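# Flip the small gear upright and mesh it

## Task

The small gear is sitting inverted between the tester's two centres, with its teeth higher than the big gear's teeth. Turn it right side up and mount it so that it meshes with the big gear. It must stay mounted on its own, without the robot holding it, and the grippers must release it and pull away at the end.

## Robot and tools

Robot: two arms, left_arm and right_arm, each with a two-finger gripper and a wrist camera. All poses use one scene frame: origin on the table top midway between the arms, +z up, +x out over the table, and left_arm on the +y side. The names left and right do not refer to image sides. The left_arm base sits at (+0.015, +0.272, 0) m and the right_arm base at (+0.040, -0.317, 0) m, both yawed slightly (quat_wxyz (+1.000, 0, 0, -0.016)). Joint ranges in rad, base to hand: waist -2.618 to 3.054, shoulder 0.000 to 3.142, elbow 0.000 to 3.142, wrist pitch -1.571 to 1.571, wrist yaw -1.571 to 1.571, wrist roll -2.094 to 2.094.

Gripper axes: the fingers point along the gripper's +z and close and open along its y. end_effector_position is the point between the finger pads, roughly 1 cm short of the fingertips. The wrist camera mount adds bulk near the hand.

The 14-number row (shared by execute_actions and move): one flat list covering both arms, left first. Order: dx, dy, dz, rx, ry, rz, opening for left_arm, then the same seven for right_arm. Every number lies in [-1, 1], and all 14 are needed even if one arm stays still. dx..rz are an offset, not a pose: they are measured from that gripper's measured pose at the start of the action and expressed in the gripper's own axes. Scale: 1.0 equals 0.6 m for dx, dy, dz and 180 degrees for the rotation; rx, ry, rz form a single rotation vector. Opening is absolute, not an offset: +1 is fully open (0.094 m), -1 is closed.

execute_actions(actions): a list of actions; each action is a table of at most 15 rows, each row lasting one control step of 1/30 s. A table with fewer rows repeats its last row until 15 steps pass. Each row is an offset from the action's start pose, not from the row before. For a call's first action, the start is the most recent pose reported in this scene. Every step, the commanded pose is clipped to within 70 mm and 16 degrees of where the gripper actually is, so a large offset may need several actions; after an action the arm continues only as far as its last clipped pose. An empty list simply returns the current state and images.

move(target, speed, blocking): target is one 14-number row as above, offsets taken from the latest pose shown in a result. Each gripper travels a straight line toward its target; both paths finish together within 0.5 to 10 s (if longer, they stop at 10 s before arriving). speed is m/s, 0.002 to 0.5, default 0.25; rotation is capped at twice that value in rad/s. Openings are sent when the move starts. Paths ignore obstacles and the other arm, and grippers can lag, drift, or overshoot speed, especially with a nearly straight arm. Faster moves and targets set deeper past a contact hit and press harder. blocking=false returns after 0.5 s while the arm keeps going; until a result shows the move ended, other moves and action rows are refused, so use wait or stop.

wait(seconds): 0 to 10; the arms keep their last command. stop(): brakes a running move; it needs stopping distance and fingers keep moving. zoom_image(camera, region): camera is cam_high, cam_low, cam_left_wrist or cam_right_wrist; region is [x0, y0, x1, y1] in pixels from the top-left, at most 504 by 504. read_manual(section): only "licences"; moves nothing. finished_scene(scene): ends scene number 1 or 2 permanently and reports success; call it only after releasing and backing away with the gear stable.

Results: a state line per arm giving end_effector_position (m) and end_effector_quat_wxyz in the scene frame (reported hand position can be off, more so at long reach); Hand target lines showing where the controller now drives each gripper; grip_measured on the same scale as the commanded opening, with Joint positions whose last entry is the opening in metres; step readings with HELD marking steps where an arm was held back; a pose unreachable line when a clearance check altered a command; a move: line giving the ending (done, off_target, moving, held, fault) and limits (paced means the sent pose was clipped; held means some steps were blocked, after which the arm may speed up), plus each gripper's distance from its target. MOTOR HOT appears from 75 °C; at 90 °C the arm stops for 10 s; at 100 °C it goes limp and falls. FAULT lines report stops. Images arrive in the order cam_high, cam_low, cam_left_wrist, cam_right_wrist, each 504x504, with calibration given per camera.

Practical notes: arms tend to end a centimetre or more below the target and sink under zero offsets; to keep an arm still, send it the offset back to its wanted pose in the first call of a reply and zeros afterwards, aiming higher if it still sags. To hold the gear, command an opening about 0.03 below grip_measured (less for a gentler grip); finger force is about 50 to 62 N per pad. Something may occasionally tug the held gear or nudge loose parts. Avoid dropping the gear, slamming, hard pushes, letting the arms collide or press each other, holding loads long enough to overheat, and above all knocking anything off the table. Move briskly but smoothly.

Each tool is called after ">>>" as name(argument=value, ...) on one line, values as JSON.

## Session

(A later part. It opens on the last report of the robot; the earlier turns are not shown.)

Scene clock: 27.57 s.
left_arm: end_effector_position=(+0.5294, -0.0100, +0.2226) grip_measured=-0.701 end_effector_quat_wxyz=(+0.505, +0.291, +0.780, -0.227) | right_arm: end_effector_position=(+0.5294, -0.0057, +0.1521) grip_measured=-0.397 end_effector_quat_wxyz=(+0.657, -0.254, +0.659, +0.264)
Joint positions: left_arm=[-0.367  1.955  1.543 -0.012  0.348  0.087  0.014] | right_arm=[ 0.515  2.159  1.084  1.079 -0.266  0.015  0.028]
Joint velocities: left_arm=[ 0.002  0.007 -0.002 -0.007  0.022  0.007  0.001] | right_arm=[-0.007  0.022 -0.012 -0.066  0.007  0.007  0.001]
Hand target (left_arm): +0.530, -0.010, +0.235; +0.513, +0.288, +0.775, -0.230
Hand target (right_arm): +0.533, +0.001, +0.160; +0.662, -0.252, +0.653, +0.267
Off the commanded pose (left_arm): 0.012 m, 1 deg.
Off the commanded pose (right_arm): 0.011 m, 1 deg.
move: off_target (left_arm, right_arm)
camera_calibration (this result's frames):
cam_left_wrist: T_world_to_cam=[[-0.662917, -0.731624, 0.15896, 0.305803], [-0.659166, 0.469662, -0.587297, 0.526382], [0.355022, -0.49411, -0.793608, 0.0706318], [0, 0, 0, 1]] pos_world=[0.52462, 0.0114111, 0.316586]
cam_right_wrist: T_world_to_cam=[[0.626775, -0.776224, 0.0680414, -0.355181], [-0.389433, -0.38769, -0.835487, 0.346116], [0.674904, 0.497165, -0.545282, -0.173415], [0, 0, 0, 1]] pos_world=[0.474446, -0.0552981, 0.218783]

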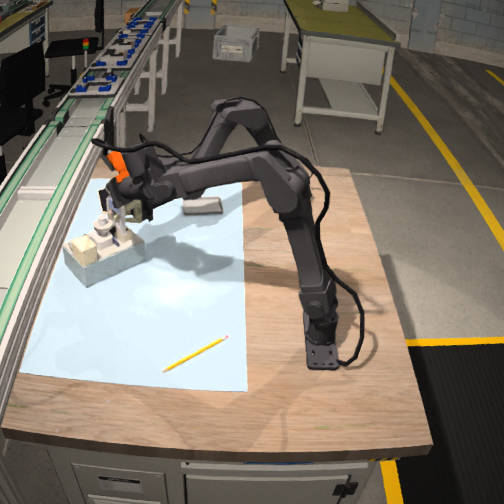

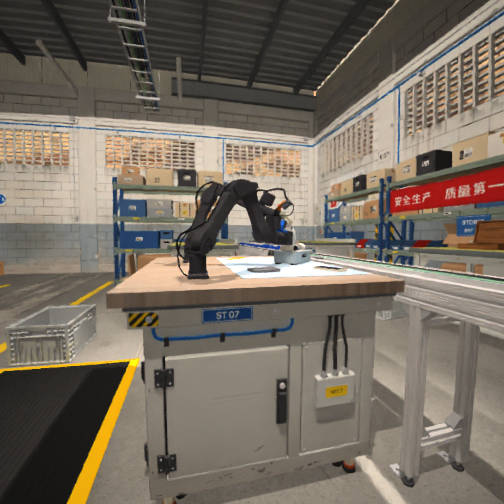

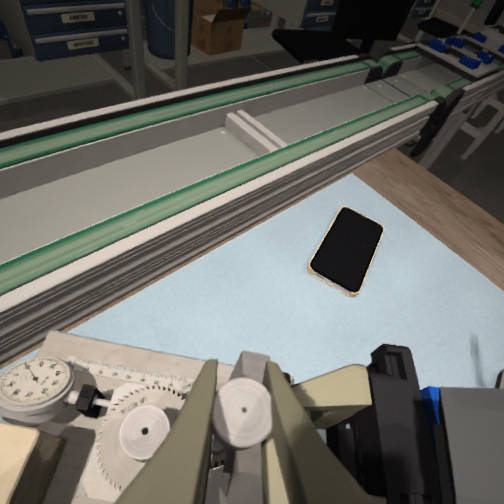

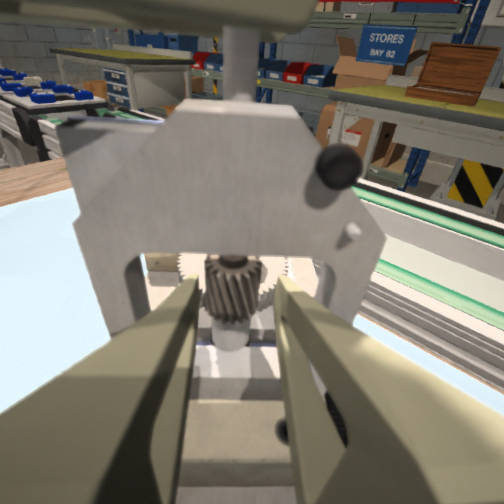

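>>> move(target=[-0.019,0,-0.007,0,-0.006,0,-0.75, -0.012,0.006,0.022,0,-0.006,0,-0.4], speed=0.04)

>>> move(target=[-0.019,0,-0.007,0,-0.006,0,-0.75, -0.012,0.0,0.0,0,-0.006,0,-0.7], speed=0.04)

Scene clock: 28.57 s.
left_arm: end_effector_position=(+0.5294, -0.0100, +0.2226) grip_measured=-0.701 end_effector_quat_wxyz=(+0.505, +0.291, +0.780, -0.227) | right_arm: end_effector_position=(+0.5333, -0.0016, +0.1502) grip_measured=-0.397 end_effector_quat_wxyz=(+0.657, -0.253, +0.659, +0.263)
Joint positions: left_arm=[-0.367  1.955  1.543 -0.012  0.348  0.087  0.014] | right_arm=[ 0.521  2.177  1.109  1.071 -0.258  0.015  0.028]
Joint velocities: left_arm=[0.007 0.017 0.007 0.007 0.007 0.037 0.001] | right_arm=[-0.012 -0.007  0.012 -0.037 -0.037  0.051 -0.001]
Hand target (left_arm): +0.530, -0.010, +0.235; +0.513, +0.288, +0.775, -0.230
Hand target (right_arm): +0.536, +0.006, +0.159; +0.663, -0.251, +0.652, +0.267
Off the commanded pose (left_arm): 0.012 m, 1 deg.
Off the commanded pose (right_arm): 0.012 m, 1 deg.
move: off_target (left_arm, right_arm)
camera_calibration (this result's frames):
cam_left_wrist: T_world_to_cam=[[-0.662917, -0.731624, 0.15896, 0.305803], [-0.659166, 0.469662, -0.587297, 0.526382], [0.355022, -0.49411, -0.793608, 0.0706318], [0, 0, 0, 1]] pos_world=[0.52462, 0.0114111, 0.316586]
cam_right_wrist: T_world_to_cam=[[0.624769, -0.77786, 0.0678014, -0.353125], [-0.391321, -0.387078, -0.834888, 0.348552], [0.675671, 0.495081, -0.546227, -0.179364], [0, 0, 0, 1]] pos_world=[0.478209, -0.0509658, 0.216971]

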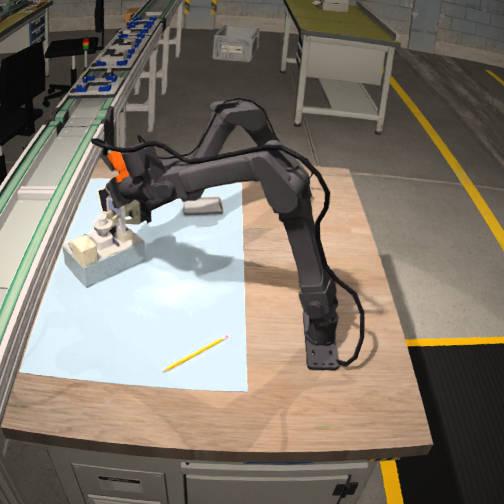

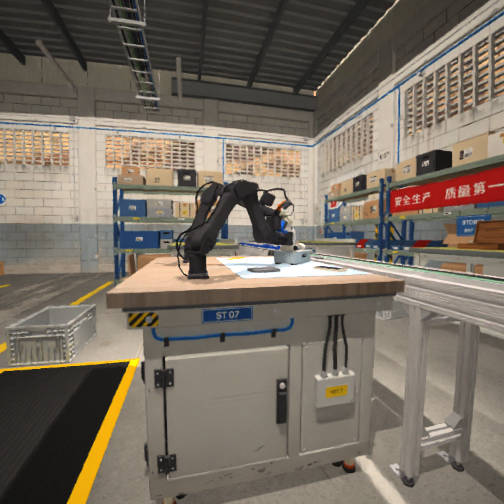

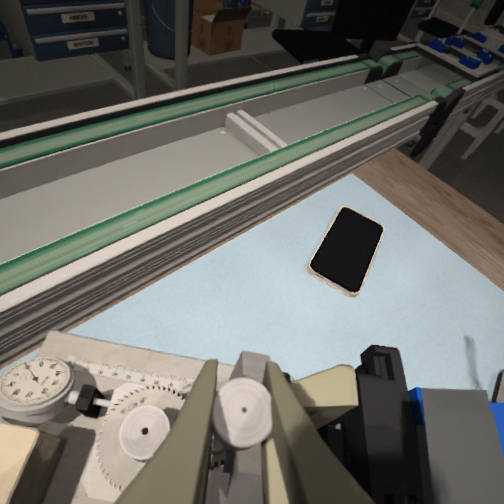

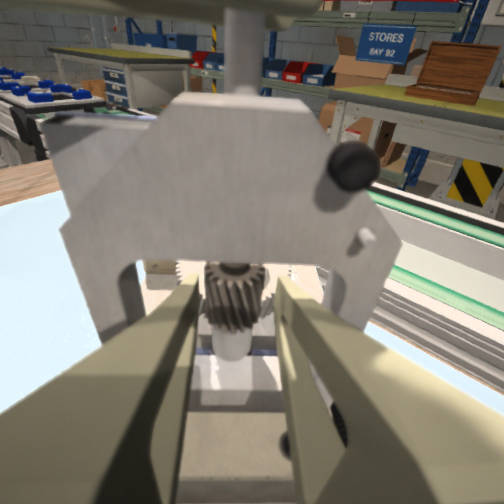

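Scene clock: 29.27 s.
left_arm: end_effector_position=(+0.5296, -0.0099, +0.2225) grip_measured=-0.701 end_effector_quat_wxyz=(+0.505, +0.291, +0.780, -0.227) | right_arm: end_effector_position=(+0.5321, -0.0004, +0.1502) grip_measured=-0.637 end_effector_quat_wxyz=(+0.657, -0.256, +0.658, +0.265)
Joint positions: left_arm=[-0.367  1.955  1.543 -0.012  0.348  0.087  0.014] | right_arm=[ 0.521  2.177  1.108  1.072 -0.265  0.013  0.017]
Joint velocities: left_arm=[-0.002 -0.007  0.007  0.051 -0.037  0.051  0.   ] | right_arm=[ 0.017  0.002 -0.017 -0.051  0.007 -0.051 -0.001]
Hand target (left_arm): +0.530, -0.010, +0.235; +0.513, +0.288, +0.775, -0.230
Hand target (right_arm): +0.533, -0.002, +0.157; +0.663, -0.251, +0.653, +0.266
Off the commanded pose (left_arm): 0.012 m, 1 deg.
Off the commanded pose (right_arm): 0.007 m, 1 deg.
move: off_target (left_arm)
camera_calibration (this result's frames):
cam_left_wrist: T_world_to_cam=[[-0.662819, -0.731819, 0.158467, 0.305974], [-0.65908, 0.469762, -0.587314, 0.526324], [0.355366, -0.493725, -0.793694, 0.0703294], [0, 0, 0, 1]] pos_world=[0.524702, 0.0113937, 0.316451]
cam_right_wrist: T_world_to_cam=[[0.630564, -0.773021, 0.0694815, -0.354776], [-0.386917, -0.390689, -0.835259, 0.346304], [0.672818, 0.499801, -0.54545, -0.177715], [0, 0, 0, 1]] pos_world=[0.47727, -0.0501298, 0.216969]

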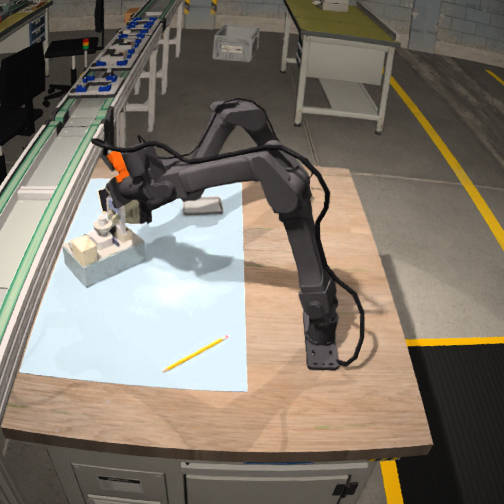

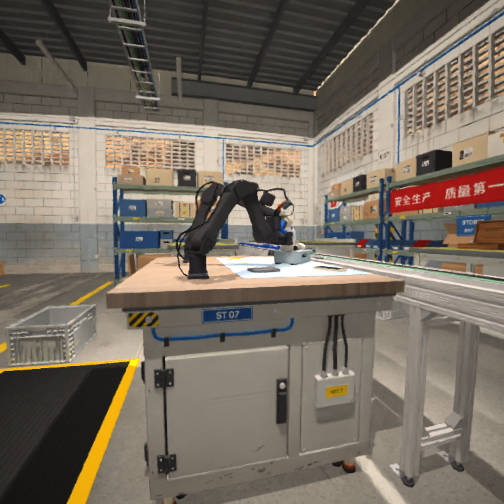

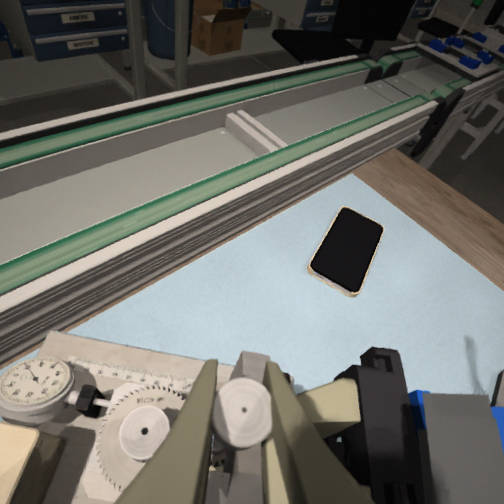

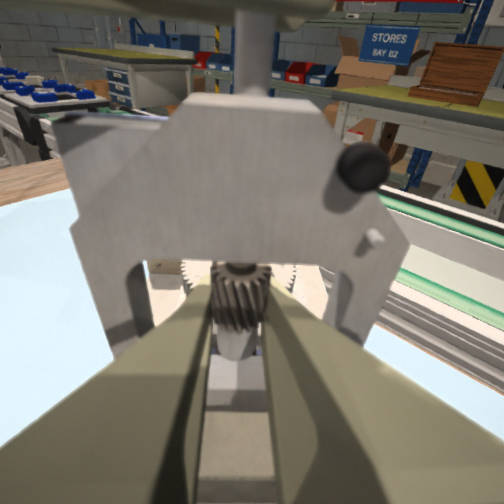

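>>> move(target=[-0.049,-0.003,-0.0206,0,-0.006,0,-0.75, -0.012,0.0,0.0,0,-0.006,0,-0.68], speed=0.03)

Scene clock: 30.80 s.
left_arm: end_effector_position=(+0.5292, -0.0095, +0.2238) grip_measured=-0.701 end_effector_quat_wxyz=(+0.494, +0.292, +0.788, -0.224) | right_arm: end_effector_position=(+0.5320, -0.0003, +0.1502) grip_measured=-0.637 end_effector_quat_wxyz=(+0.657, -0.257, +0.658, +0.265)
Joint positions: left_arm=[-0.367  1.96   1.58  -0.074  0.346  0.092  0.014] | right_arm=[ 0.521  2.177  1.108  1.072 -0.265  0.013  0.017]
Joint velocities: left_arm=[ 0.007 -0.002 -0.007 -0.037  0.037  0.037 -0.001] | right_arm=[-0.027  0.012  0.002  0.022 -0.007  0.022 -0.   ]
Hand target (left_arm): +0.529, -0.009, +0.254; +0.513, +0.288, +0.775, -0.229
Hand target (right_arm): +0.532, -0.000, +0.157; +0.663, -0.254, +0.652, +0.268
Off the commanded pose (left_arm): 0.031 m, 3 deg.
Off the commanded pose (right_arm): 0.007 m, 1 deg.
move: off_target (left_arm)
camera_calibration (this result's frames):
cam_left_wrist: T_world_to_cam=[[-0.659521, -0.733852, 0.162768, 0.303121], [-0.672193, 0.478866, -0.564663, 0.528655], [0.336435, -0.481819, -0.809112, 0.0852992], [0, 0, 0, 1]] pos_world=[0.526575, 0.0103895, 0.31819]
cam_right_wrist: T_world_to_cam=[[0.630821, -0.772743, 0.0702417, -0.354959], [-0.386331, -0.391301, -0.835244, 0.345991], [0.672914, 0.499753, -0.545375, -0.177771], [0, 0, 0, 1]] pos_world=[0.477207, -0.0500639, 0.216968]

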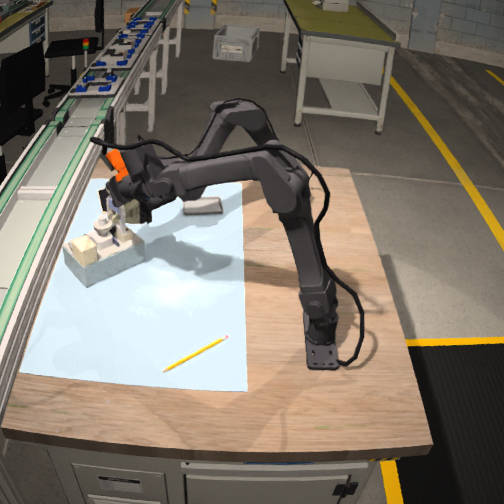

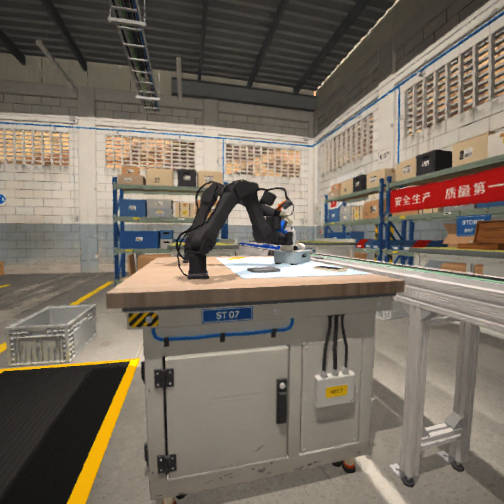

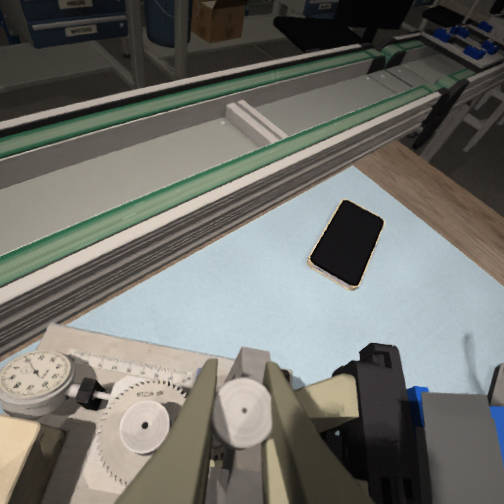

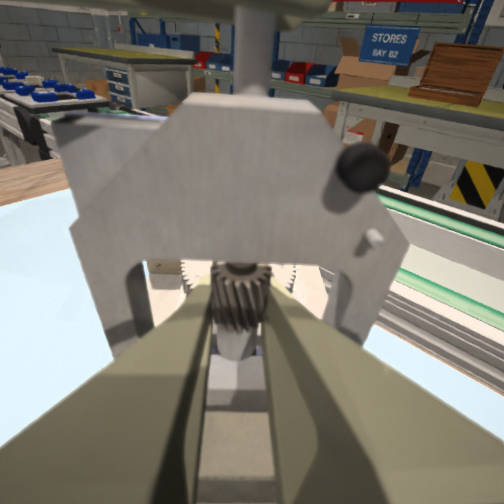

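>>> move(target=[-0.03,-0.002,-0.013,-0.102,-0.02,-0.043,-0.75, -0.012,0.0,0.0,0,-0.006,0,-0.68], speed=0.05)

Scene clock: 34.90 s.
left_arm: end_effector_position=(+0.5312, -0.0089, +0.2229) grip_measured=-0.702 end_effector_quat_wxyz=(+0.520, +0.172, +0.826, -0.134) | right_arm: end_effector_position=(+0.5320, -0.0003, +0.1502) grip_measured=-0.637 end_effector_quat_wxyz=(+0.657, -0.257, +0.658, +0.265)
Joint positions: left_arm=[-0.484  1.934  1.545 -0.048 -0.053 -0.072  0.014] | right_arm=[ 0.521  2.177  1.108  1.072 -0.265  0.012  0.017]
Joint velocities: left_arm=[ 0.002 -0.002 -0.012 -0.051 -0.051 -0.007 -0.001] | right_arm=[ 0.002 -0.017  0.017 -0.051 -0.037  0.051  0.   ]
Hand target (left_arm): +0.529, -0.009, +0.244; +0.541, +0.149, +0.816, -0.137
Hand target (right_arm): +0.532, -0.000, +0.157; +0.663, -0.254, +0.652, +0.268
Off the commanded pose (left_arm): 0.021 m, 4 deg.
Off the commanded pose (right_arm): 0.007 m, 1 deg.
move: off_target (left_arm)
camera_calibration (this result's frames):
cam_left_wrist: T_world_to_cam=[[-0.40095, -0.90523, 0.140705, 0.171107], [-0.787649, 0.262208, -0.557545, 0.586983], [0.467813, -0.334373, -0.818135, 0.0177281], [0, 0, 0, 1]] pos_world=[0.522648, 0.00690775, 0.317698]
cam_right_wrist: T_world_to_cam=[[0.630802, -0.772724, 0.0706213, -0.355006], [-0.386113, -0.391532, -0.835236, 0.345873], [0.673057, 0.4996, -0.545338, -0.177853], [0, 0, 0, 1]] pos_world=[0.477189, -0.0500453, 0.216967]

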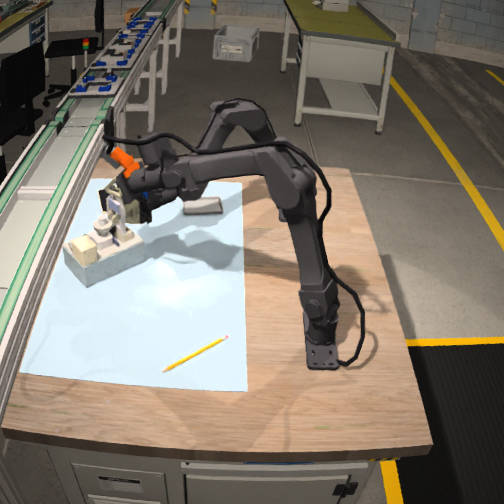

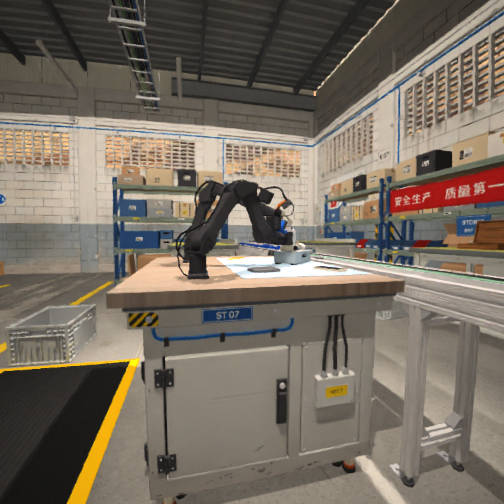

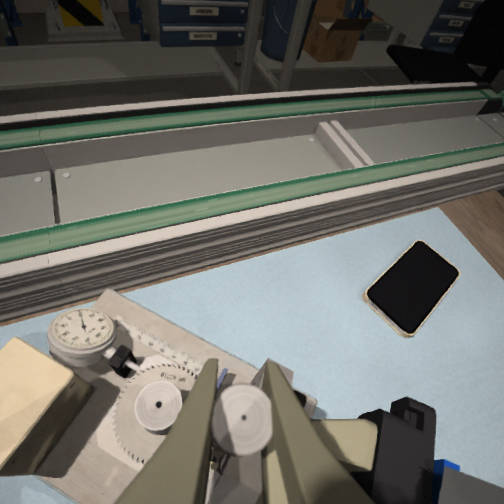

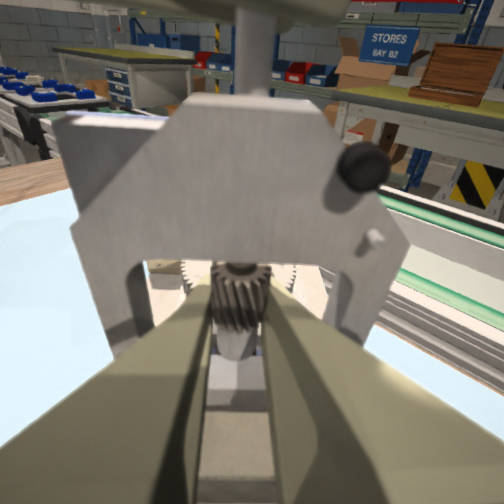

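>>> move(target=[-0.019,0,-0.007,0,0,0,0.2, -0.012,0.0,0.0,0,-0.006,0,-0.68])

>>> move(target=[-0.07,0,-0.05,0,0,0,0.2, 0,0.0,0.0,0,0,0,-0.68], speed=0.1)

>>> move(target=[0.04,0.19,0.02,0.406,-0.110,0.102,0.2, 0,0.0,0.0,0,0,0,-0.68], speed=0.2)

Scene clock: 36.27 s.
left_arm: end_effector_position=(+0.5276, -0.0070, +0.2142) grip_measured=+0.197 end_effector_quat_wxyz=(+0.505, +0.174, +0.835, -0.129) | right_arm: end_effector_position=(+0.5320, -0.0003, +0.1502) grip_measured=-0.637 end_effector_quat_wxyz=(+0.657, -0.257, +0.658, +0.265)
Joint positions: left_arm=[-0.485  1.935  1.545 -0.085 -0.056 -0.073  0.056] | right_arm=[ 0.521  2.177  1.108  1.072 -0.265  0.012  0.017]
Joint velocities: left_arm=[-0.022 -0.002 -0.002  0.007 -0.037 -0.037 -0.001] | right_arm=[ 0.007 -0.007  0.002 -0.095  0.037 -0.022 -0.001]
Hand target (left_arm): +0.532, -0.008, +0.235; +0.521, +0.172, +0.825, -0.134
Hand target (right_arm): +0.532, -0.000, +0.157; +0.663, -0.254, +0.652, +0.267
Off the commanded pose (left_arm): 0.021 m, 2 deg.
Off the commanded pose (right_arm): 0.007 m, 1 deg.
move: off_target (left_arm)
camera_calibration (this result's frames):
cam_left_wrist: T_world_to_cam=[[-0.394775, -0.908558, 0.136655, 0.170131], [-0.806018, 0.271081, -0.526165, 0.581825], [0.441007, -0.317863, -0.83933, 0.0316576], [0, 0, 0, 1]] pos_world=[0.522164, 0.00691482, 0.309458]
cam_right_wrist: T_world_to_cam=[[0.630782, -0.772705, 0.0710009, -0.355052], [-0.385895, -0.391764, -0.835228, 0.345756], [0.6732, 0.499448, -0.545301, -0.177935], [0, 0, 0, 1]] pos_world=[0.477172, -0.0500267, 0.216967]

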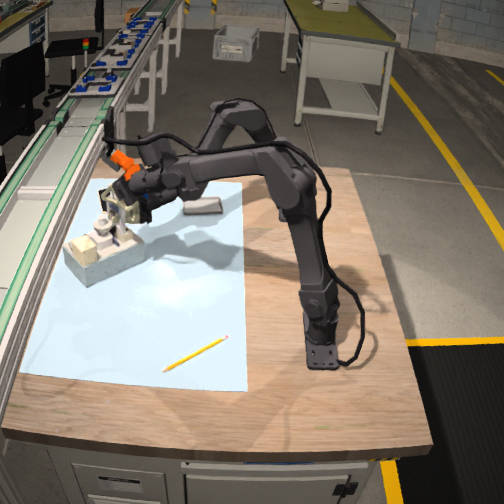

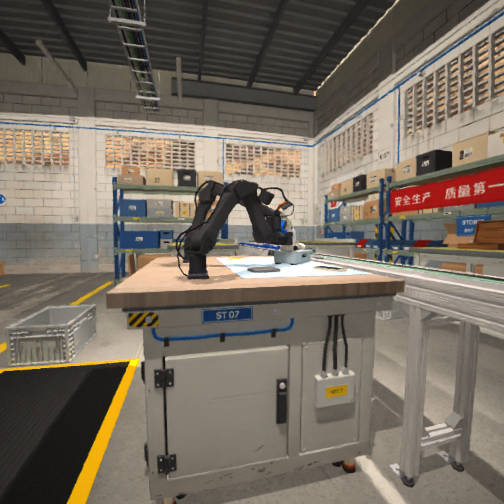

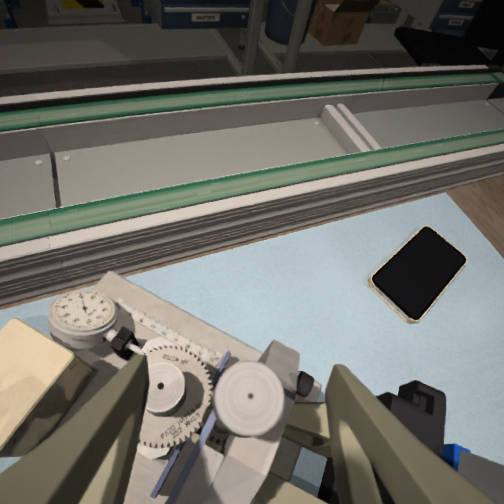

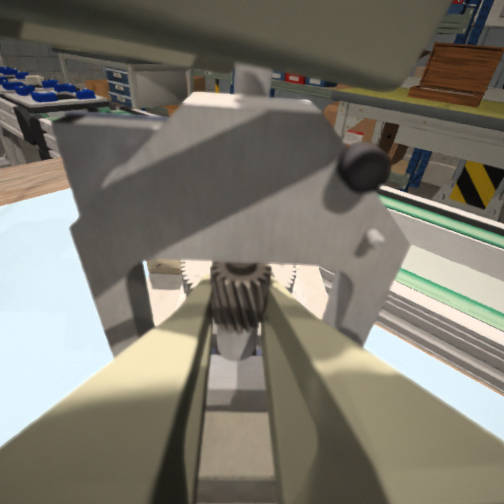

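Scene clock: 37.40 s.
left_arm: end_effector_position=(+0.5209, -0.0032, +0.2423) grip_measured=+0.197 end_effector_quat_wxyz=(+0.489, +0.177, +0.845, -0.124) | right_arm: end_effector_position=(+0.5320, -0.0003, +0.1502) grip_measured=-0.637 end_effector_quat_wxyz=(+0.657, -0.257, +0.658, +0.265)
Joint positions: left_arm=[-0.485  1.911  1.659 -0.263 -0.056 -0.073  0.056] | right_arm=[ 0.521  2.177  1.108  1.072 -0.265  0.012  0.017]
Joint velocities: left_arm=[ 0.017  0.007 -0.002 -0.007  0.007 -0.051 -0.002] | right_arm=[-0.002 -0.002  0.017 -0.022  0.037 -0.051 -0.   ]
Hand target (left_arm): +0.521, -0.001, +0.265; +0.505, +0.174, +0.835, -0.129
Hand target (right_arm): +0.532, -0.000, +0.150; +0.657, -0.257, +0.658, +0.265
Off the commanded pose (left_arm): 0.023 m, 2 deg.
Off the commanded pose (right_arm): 0.000 m, 0 deg.
move: off_target (left_arm)
camera_calibration (this result's frames):
cam_left_wrist: T_world_to_cam=[[-0.390138, -0.911199, 0.132322, 0.16573], [-0.823583, 0.281083, -0.49265, 0.591251], [0.411709, -0.30118, -0.860109, 0.0798425], [0, 0, 0, 1]] pos_world=[0.51873, 0.00886988, 0.338023]
cam_right_wrist: T_world_to_cam=[[0.630782, -0.772705, 0.0710009, -0.355052], [-0.385895, -0.391764, -0.835228, 0.345756], [0.6732, 0.499448, -0.545301, -0.177935], [0, 0, 0, 1]] pos_world=[0.477172, -0.0500267, 0.216967]

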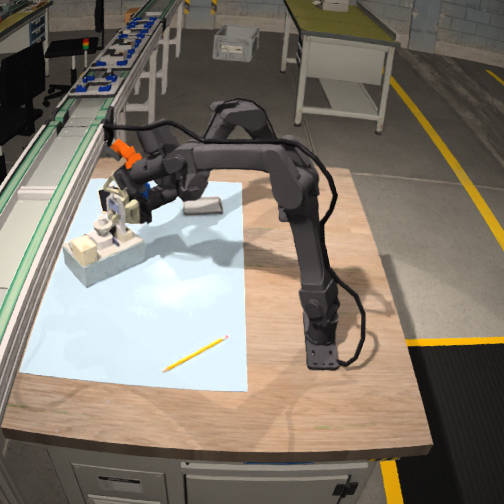

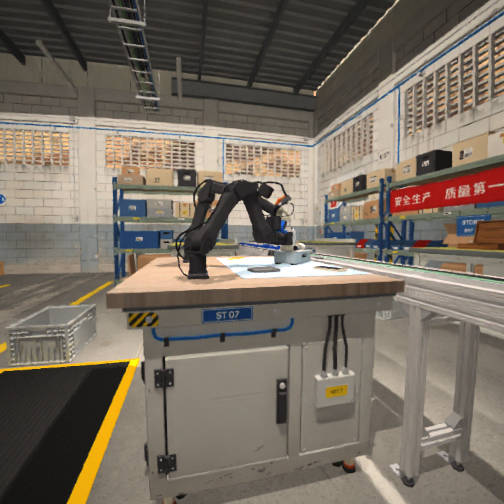

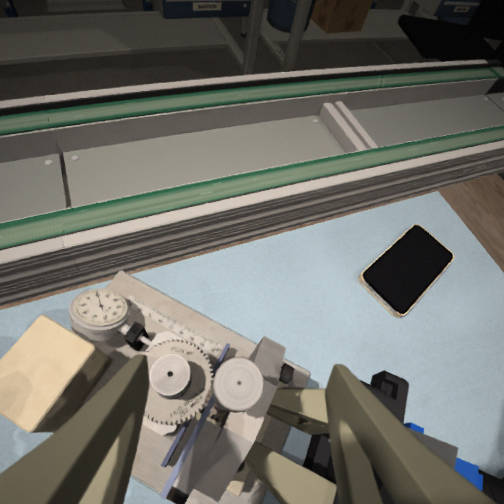

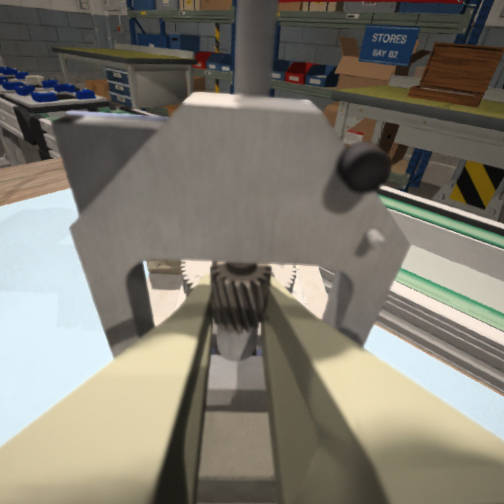

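Scene clock: 41.17 s.
left_arm: end_effector_position=(+0.5692, +0.0922, +0.1965) grip_measured=+0.197 end_effector_quat_wxyz=(+0.477, +0.473, +0.535, -0.514) | right_arm: end_effector_position=(+0.5320, -0.0003, +0.1502) grip_measured=-0.637 end_effector_quat_wxyz=(+0.657, -0.257, +0.658, +0.265)
Joint positions: left_arm=[ 0.027  2.555  2.202 -0.198  1.536  0.451  0.056] | right_arm=[ 0.521  2.177  1.108  1.072 -0.265  0.012  0.017]
Joint velocities: left_arm=[-0.017  0.002 -0.017  0.022 -0.022  0.022 -0.001] | right_arm=[-0.022 -0.017 -0.002  0.037 -0.066  0.037 -0.   ]
Hand target (left_arm): +0.569, +0.097, +0.208; +0.486, +0.482, +0.521, -0.510
Hand target (right_arm): +0.532, -0.000, +0.150; +0.657, -0.257, +0.658, +0.265
Off the commanded pose (left_arm): 0.017 m, 11 deg.
Off the commanded pose (right_arm): 0.000 m, 0 deg.
joint sent to its limit (left arm) — the command would take joint 5 (wrist yaw) past its upper limit, so that joint was sent only as far as its limit.
move: off_target (left_arm)
camera_calibration (this result's frames):
cam_left_wrist: T_world_to_cam=[[-0.980637, -0.00423969, 0.195786, 0.517591], [-0.169237, 0.521389, -0.836368, 0.25457], [-0.098535, -0.853308, -0.512011, 0.322207], [0, 0, 0, 1]] pos_world=[0.5824, 0.144406, 0.27655]
cam_right_wrist: T_world_to_cam=[[0.630782, -0.772705, 0.0710009, -0.355052], [-0.385895, -0.391764, -0.835228, 0.345756], [0.6732, 0.499448, -0.545301, -0.177935], [0, 0, 0, 1]] pos_world=[0.477172, -0.0500267, 0.216967]

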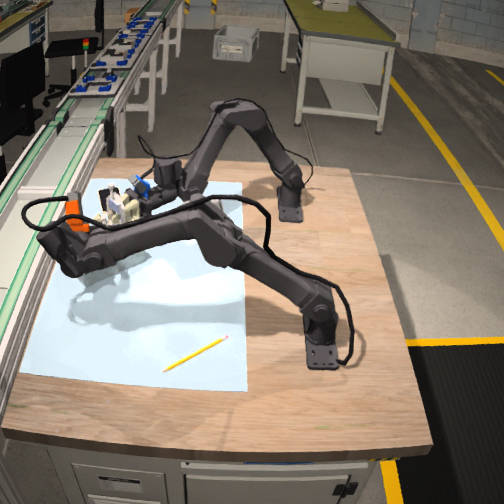

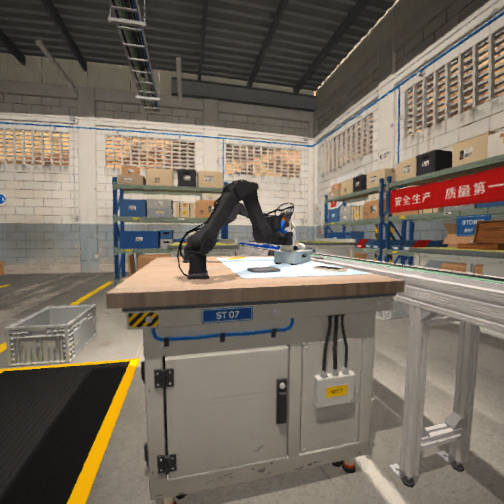

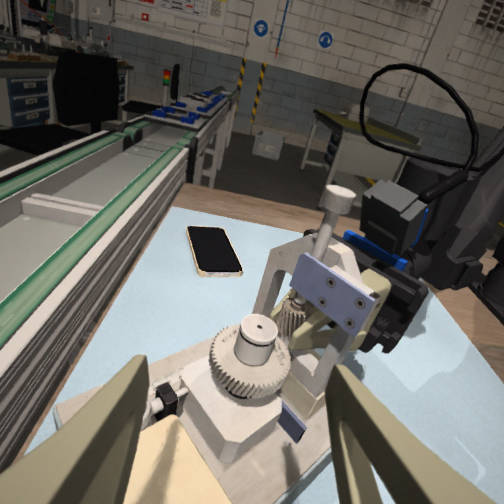

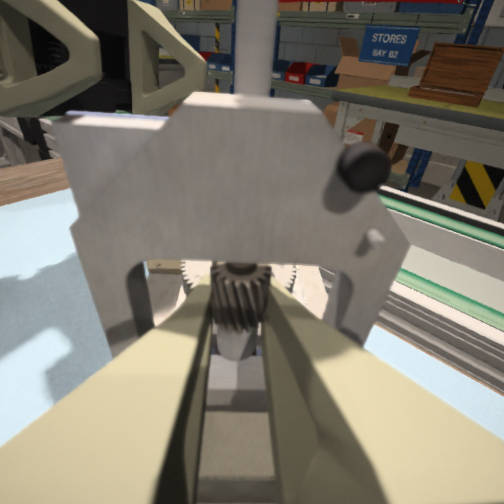

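>>> zoom_image(camera="cam_left_wrist", region=[200, 170, 440, 450])

Region (200, 170, 440, 450) of cam_left_wrist's 504x504 image, scaled by 1.800, with more detail than that image has; it fills the left 432 columns of this view, and the rest is white.

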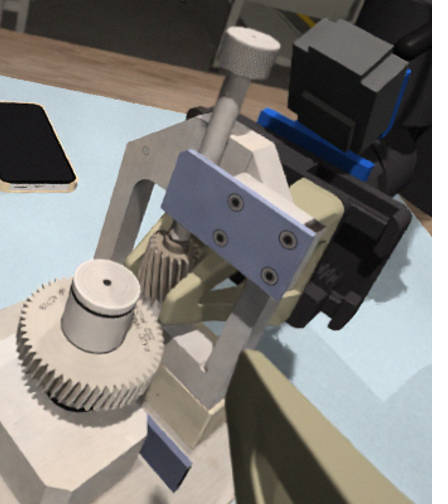

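>>> move(target=[-0.135,-0.086,0.167,-0.249,0.094,-0.041,0.2, -0.01,0.0,0.0,0,0,0,-0.68], speed=0.2)

Scene clock: 44.47 s.
left_arm: end_effector_position=(+0.5282, -0.0071, +0.2536) grip_measured=+0.197 end_effector_quat_wxyz=(+0.482, +0.296, +0.794, -0.224) | right_arm: end_effector_position=(+0.5320, -0.0003, +0.1500) grip_measured=-0.637 end_effector_quat_wxyz=(+0.656, -0.257, +0.658, +0.265)
Joint positions: left_arm=[-0.361  1.956  1.718 -0.246  0.356  0.102  0.056] | right_arm=[ 0.521  2.177  1.108  1.072 -0.265  0.012  0.017]
Joint velocities: left_arm=[ 0.017  0.007  0.002 -0.081  0.022  0.051 -0.   ] | right_arm=[-0.022 -0.002 -0.002 -0.051 -0.022  0.051 -0.   ]
Hand target (left_arm): +0.526, -0.007, +0.282; +0.503, +0.295, +0.781, -0.225
Hand target (right_arm): +0.532, -0.000, +0.156; +0.657, -0.257, +0.658, +0.265
Off the commanded pose (left_arm): 0.027 m, 3 deg.
Off the commanded pose (right_arm): 0.006 m, 0 deg.
move: off_target (left_arm)
camera_calibration (this result's frames):
cam_left_wrist: T_world_to_cam=[[-0.66096, -0.731331, 0.16819, 0.29878], [-0.681706, 0.491467, -0.541976, 0.542964], [0.313704, -0.47288, -0.823392, 0.126564], [0, 0, 0, 1]] pos_world=[0.52792, 0.0115077, 0.348233]
cam_right_wrist: T_world_to_cam=[[0.63083, -0.772679, 0.0708539, -0.355043], [-0.386457, -0.392064, -0.834827, 0.345841], [0.672833, 0.499252, -0.545933, -0.177745], [0, 0, 0, 1]] pos_world=[0.477217, -0.0500026, 0.216836]

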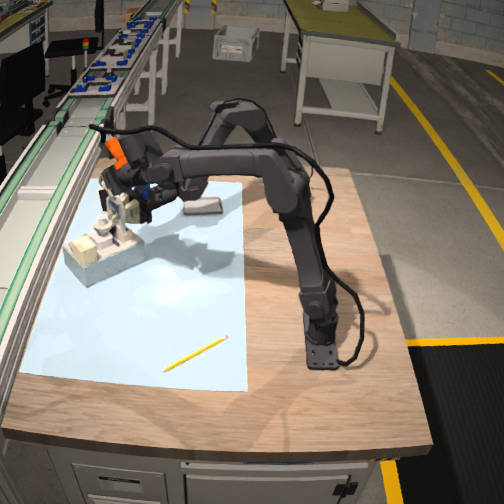

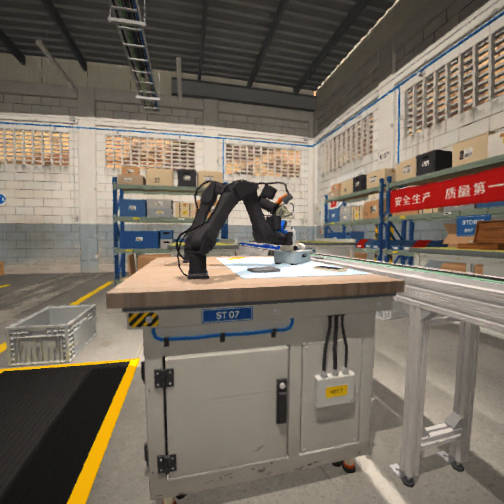

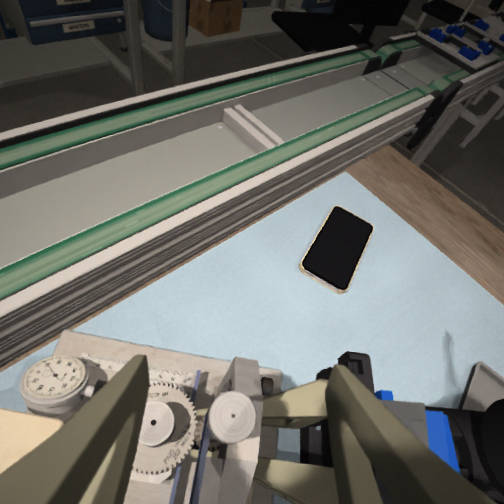

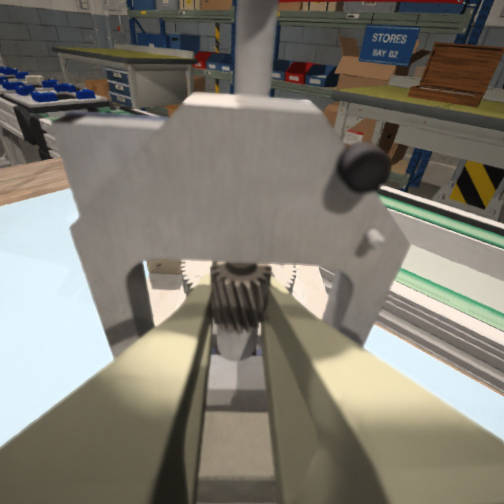

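>>> move(target=[0.0375,-0.002,0.022,0,-0.01,0,0.2, -0.01,0.0,0.0,0,0,0,-0.68], speed=0.06)

Scene clock: 45.63 s.
left_arm: end_effector_position=(+0.5272, -0.0065, +0.2222) grip_measured=+0.197 end_effector_quat_wxyz=(+0.484, +0.291, +0.794, -0.227) | right_arm: end_effector_position=(+0.5320, -0.0003, +0.1500) grip_measured=-0.637 end_effector_quat_wxyz=(+0.656, -0.257, +0.658, +0.265)
Joint positions: left_arm=[-0.361  1.956  1.588 -0.107  0.355  0.09   0.056] | right_arm=[ 0.521  2.177  1.108  1.072 -0.265  0.012  0.017]
Joint velocities: left_arm=[-0.012 -0.002 -0.017 -0.007  0.022 -0.066 -0.001] | right_arm=[ 0.007 -0.002 -0.012 -0.007  0.007 -0.007  0.001]
Hand target (left_arm): +0.528, -0.011, +0.228; +0.494, +0.292, +0.786, -0.229
Hand target (right_arm): +0.532, -0.000, +0.156; +0.657, -0.257, +0.658, +0.265
Off the commanded pose (left_arm): 0.007 m, 1 deg.
Off the commanded pose (right_arm): 0.006 m, 0 deg.
move: done
camera_calibration (this result's frames):
cam_left_wrist: T_world_to_cam=[[-0.656414, -0.733658, 0.175689, 0.299763], [-0.684867, 0.481868, -0.546589, 0.52761], [0.31635, -0.479112, -0.818764, 0.0989064], [0, 0, 0, 1]] pos_world=[0.526822, 0.0130728, 0.316701]
cam_right_wrist: T_world_to_cam=[[0.63083, -0.772679, 0.0708539, -0.355043], [-0.386457, -0.392064, -0.834827, 0.345841], [0.672833, 0.499252, -0.545933, -0.177745], [0, 0, 0, 1]] pos_world=[0.477217, -0.0500026, 0.216836]

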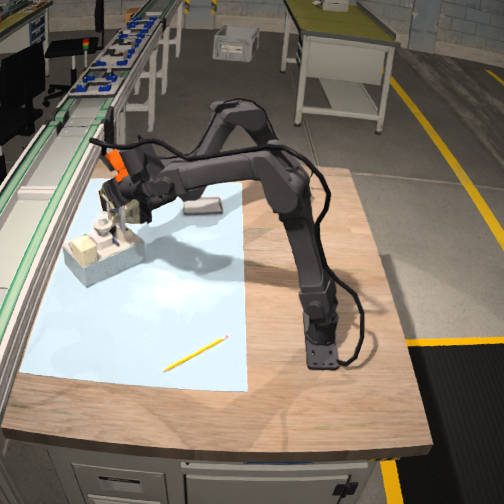

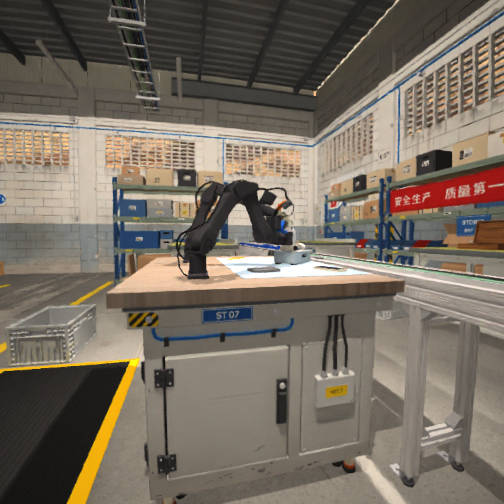

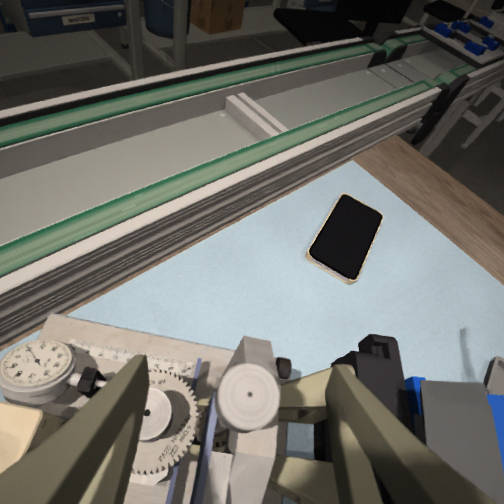

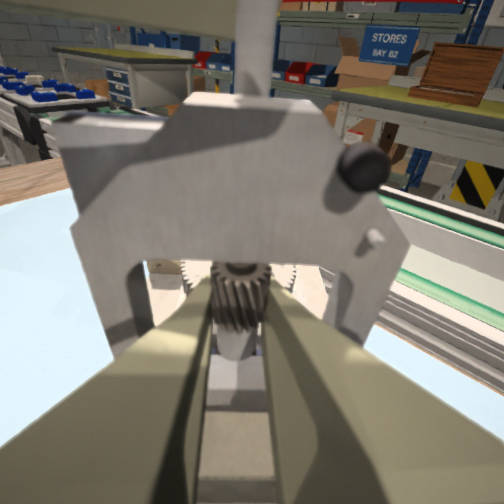

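>>> move(target=[-0.01,-0.008,0.0,0,-0.006,0,-0.76, -0.01,0.0,0.0,0,0,0,-0.68], speed=0.06)

>>> move(target=[-0.075,-0.006,-0.036,0,-0.015,0,-0.76, 0,0.0,0.0,0,0,0,-0.68], speed=0.03)

Scene clock: 47.37 s.
left_arm: end_effector_position=(+0.5268, -0.0074, +0.2226) grip_measured=-0.700 end_effector_quat_wxyz=(+0.484, +0.292, +0.793, -0.228) | right_arm: end_effector_position=(+0.5320, -0.0003, +0.1500) grip_measured=-0.637 end_effector_quat_wxyz=(+0.657, -0.257, +0.658, +0.265)
Joint positions: left_arm=[-0.362  1.956  1.588 -0.106  0.358  0.091  0.014] | right_arm=[ 0.521  2.177  1.108  1.072 -0.265  0.011  0.017]
Joint velocities: left_arm=[ 0.002 -0.012 -0.007 -0.051 -0.051 -0.007 -0.   ] | right_arm=[-0.012  0.007 -0.002 -0.037 -0.007 -0.066  0.001]
Hand target (left_arm): +0.526, -0.011, +0.228; +0.491, +0.289, +0.789, -0.229
Hand target (right_arm): +0.532, -0.000, +0.156; +0.657, -0.257, +0.658, +0.265
Off the commanded pose (left_arm): 0.007 m, 1 deg.
Off the commanded pose (right_arm): 0.006 m, 0 deg.
move: done
camera_calibration (this result's frames):
cam_left_wrist: T_world_to_cam=[[-0.659083, -0.731229, 0.175825, 0.300106], [-0.682568, 0.483437, -0.548077, 0.527118], [0.315769, -0.481241, -0.817739, 0.0989644], [0, 0, 0, 1]] pos_world=[0.526339, 0.0122434, 0.317062]
cam_right_wrist: T_world_to_cam=[[0.630811, -0.77266, 0.0712334, -0.355089], [-0.386239, -0.392295, -0.83482, 0.345723], [0.672976, 0.4991, -0.545896, -0.177827], [0, 0, 0, 1]] pos_world=[0.4772, -0.049984, 0.216836]

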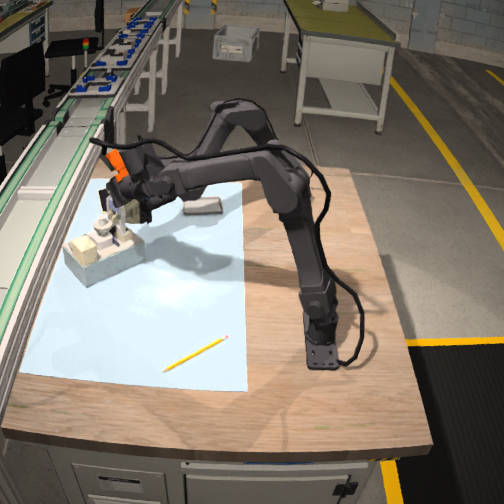

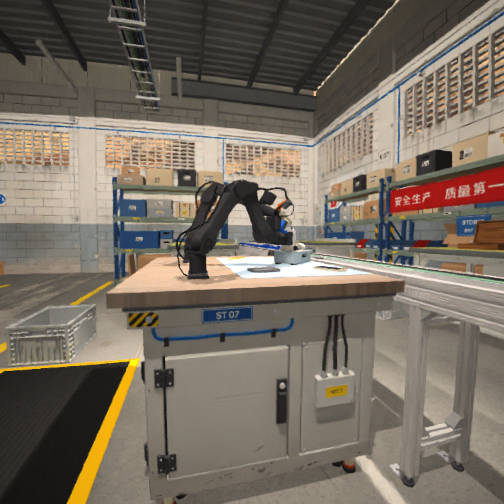

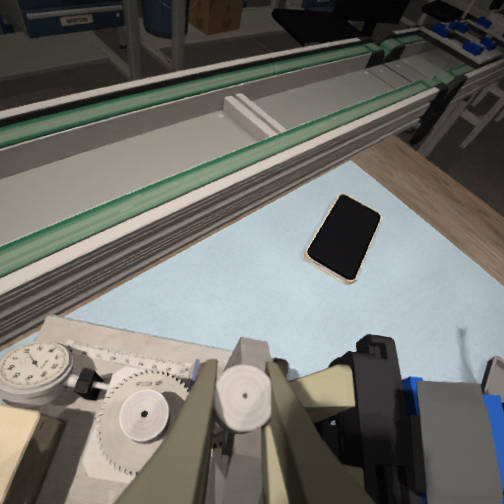

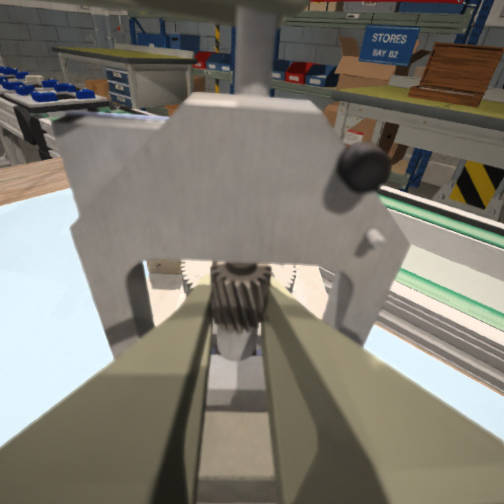

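Scene clock: 49.27 s.
left_arm: end_effector_position=(+0.5261, -0.0066, +0.2285) grip_measured=-0.700 end_effector_quat_wxyz=(+0.471, +0.292, +0.801, -0.225) | right_arm: end_effector_position=(+0.5320, -0.0003, +0.1502) grip_measured=-0.637 end_effector_quat_wxyz=(+0.657, -0.257, +0.658, +0.265)
Joint positions: left_arm=[-0.362  1.961  1.644 -0.189  0.355  0.094  0.014] | right_arm=[ 0.521  2.177  1.108  1.072 -0.265  0.011  0.017]
Joint velocities: left_arm=[-0.012  0.002 -0.002  0.051 -0.007 -0.022  0.   ] | right_arm=[-0.017 -0.002 -0.002  0.007  0.007 -0.095 -0.001]
Hand target (left_arm): +0.526, -0.006, +0.272; +0.503, +0.286, +0.781, -0.235
Hand target (right_arm): +0.532, -0.000, +0.150; +0.656, -0.257, +0.658, +0.265
Off the commanded pose (left_arm): 0.044 m, 4 deg.
Off the commanded pose (right_arm): 0.000 m, 0 deg.
move: off_target (left_arm)
camera_calibration (this result's frames):
cam_left_wrist: T_world_to_cam=[[-0.653313, -0.734873, 0.182053, 0.29477], [-0.697524, 0.490762, -0.522123, 0.531463], [0.294349, -0.468096, -0.833213, 0.119234], [0, 0, 0, 1]] pos_world=[0.528189, 0.0116097, 0.323173]
cam_right_wrist: T_world_to_cam=[[0.630743, -0.772666, 0.07176, -0.355146], [-0.385459, -0.392227, -0.835212, 0.345522], [0.673487, 0.499144, -0.545226, -0.178098], [0, 0, 0, 1]] pos_world=[0.477137, -0.0499896, 0.216965]

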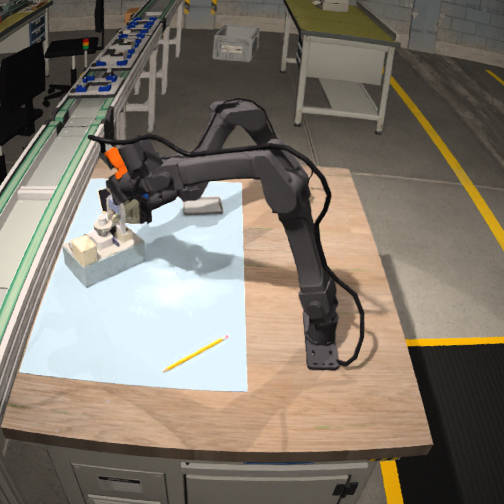

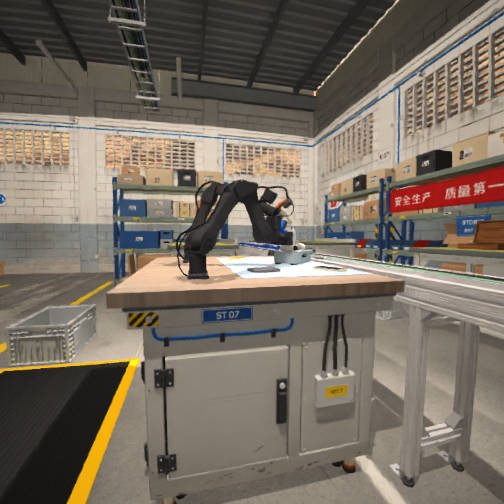

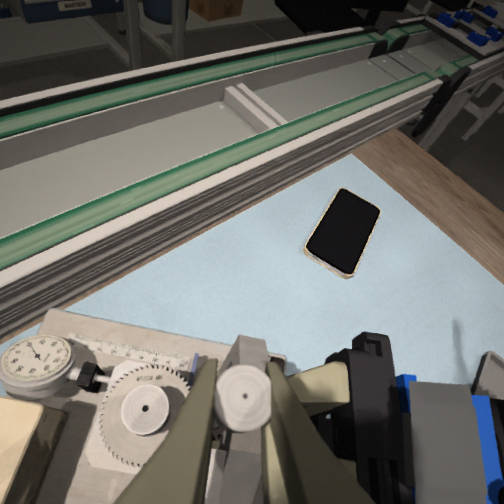

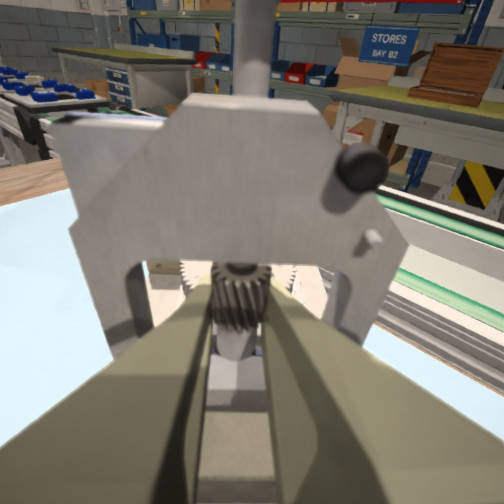

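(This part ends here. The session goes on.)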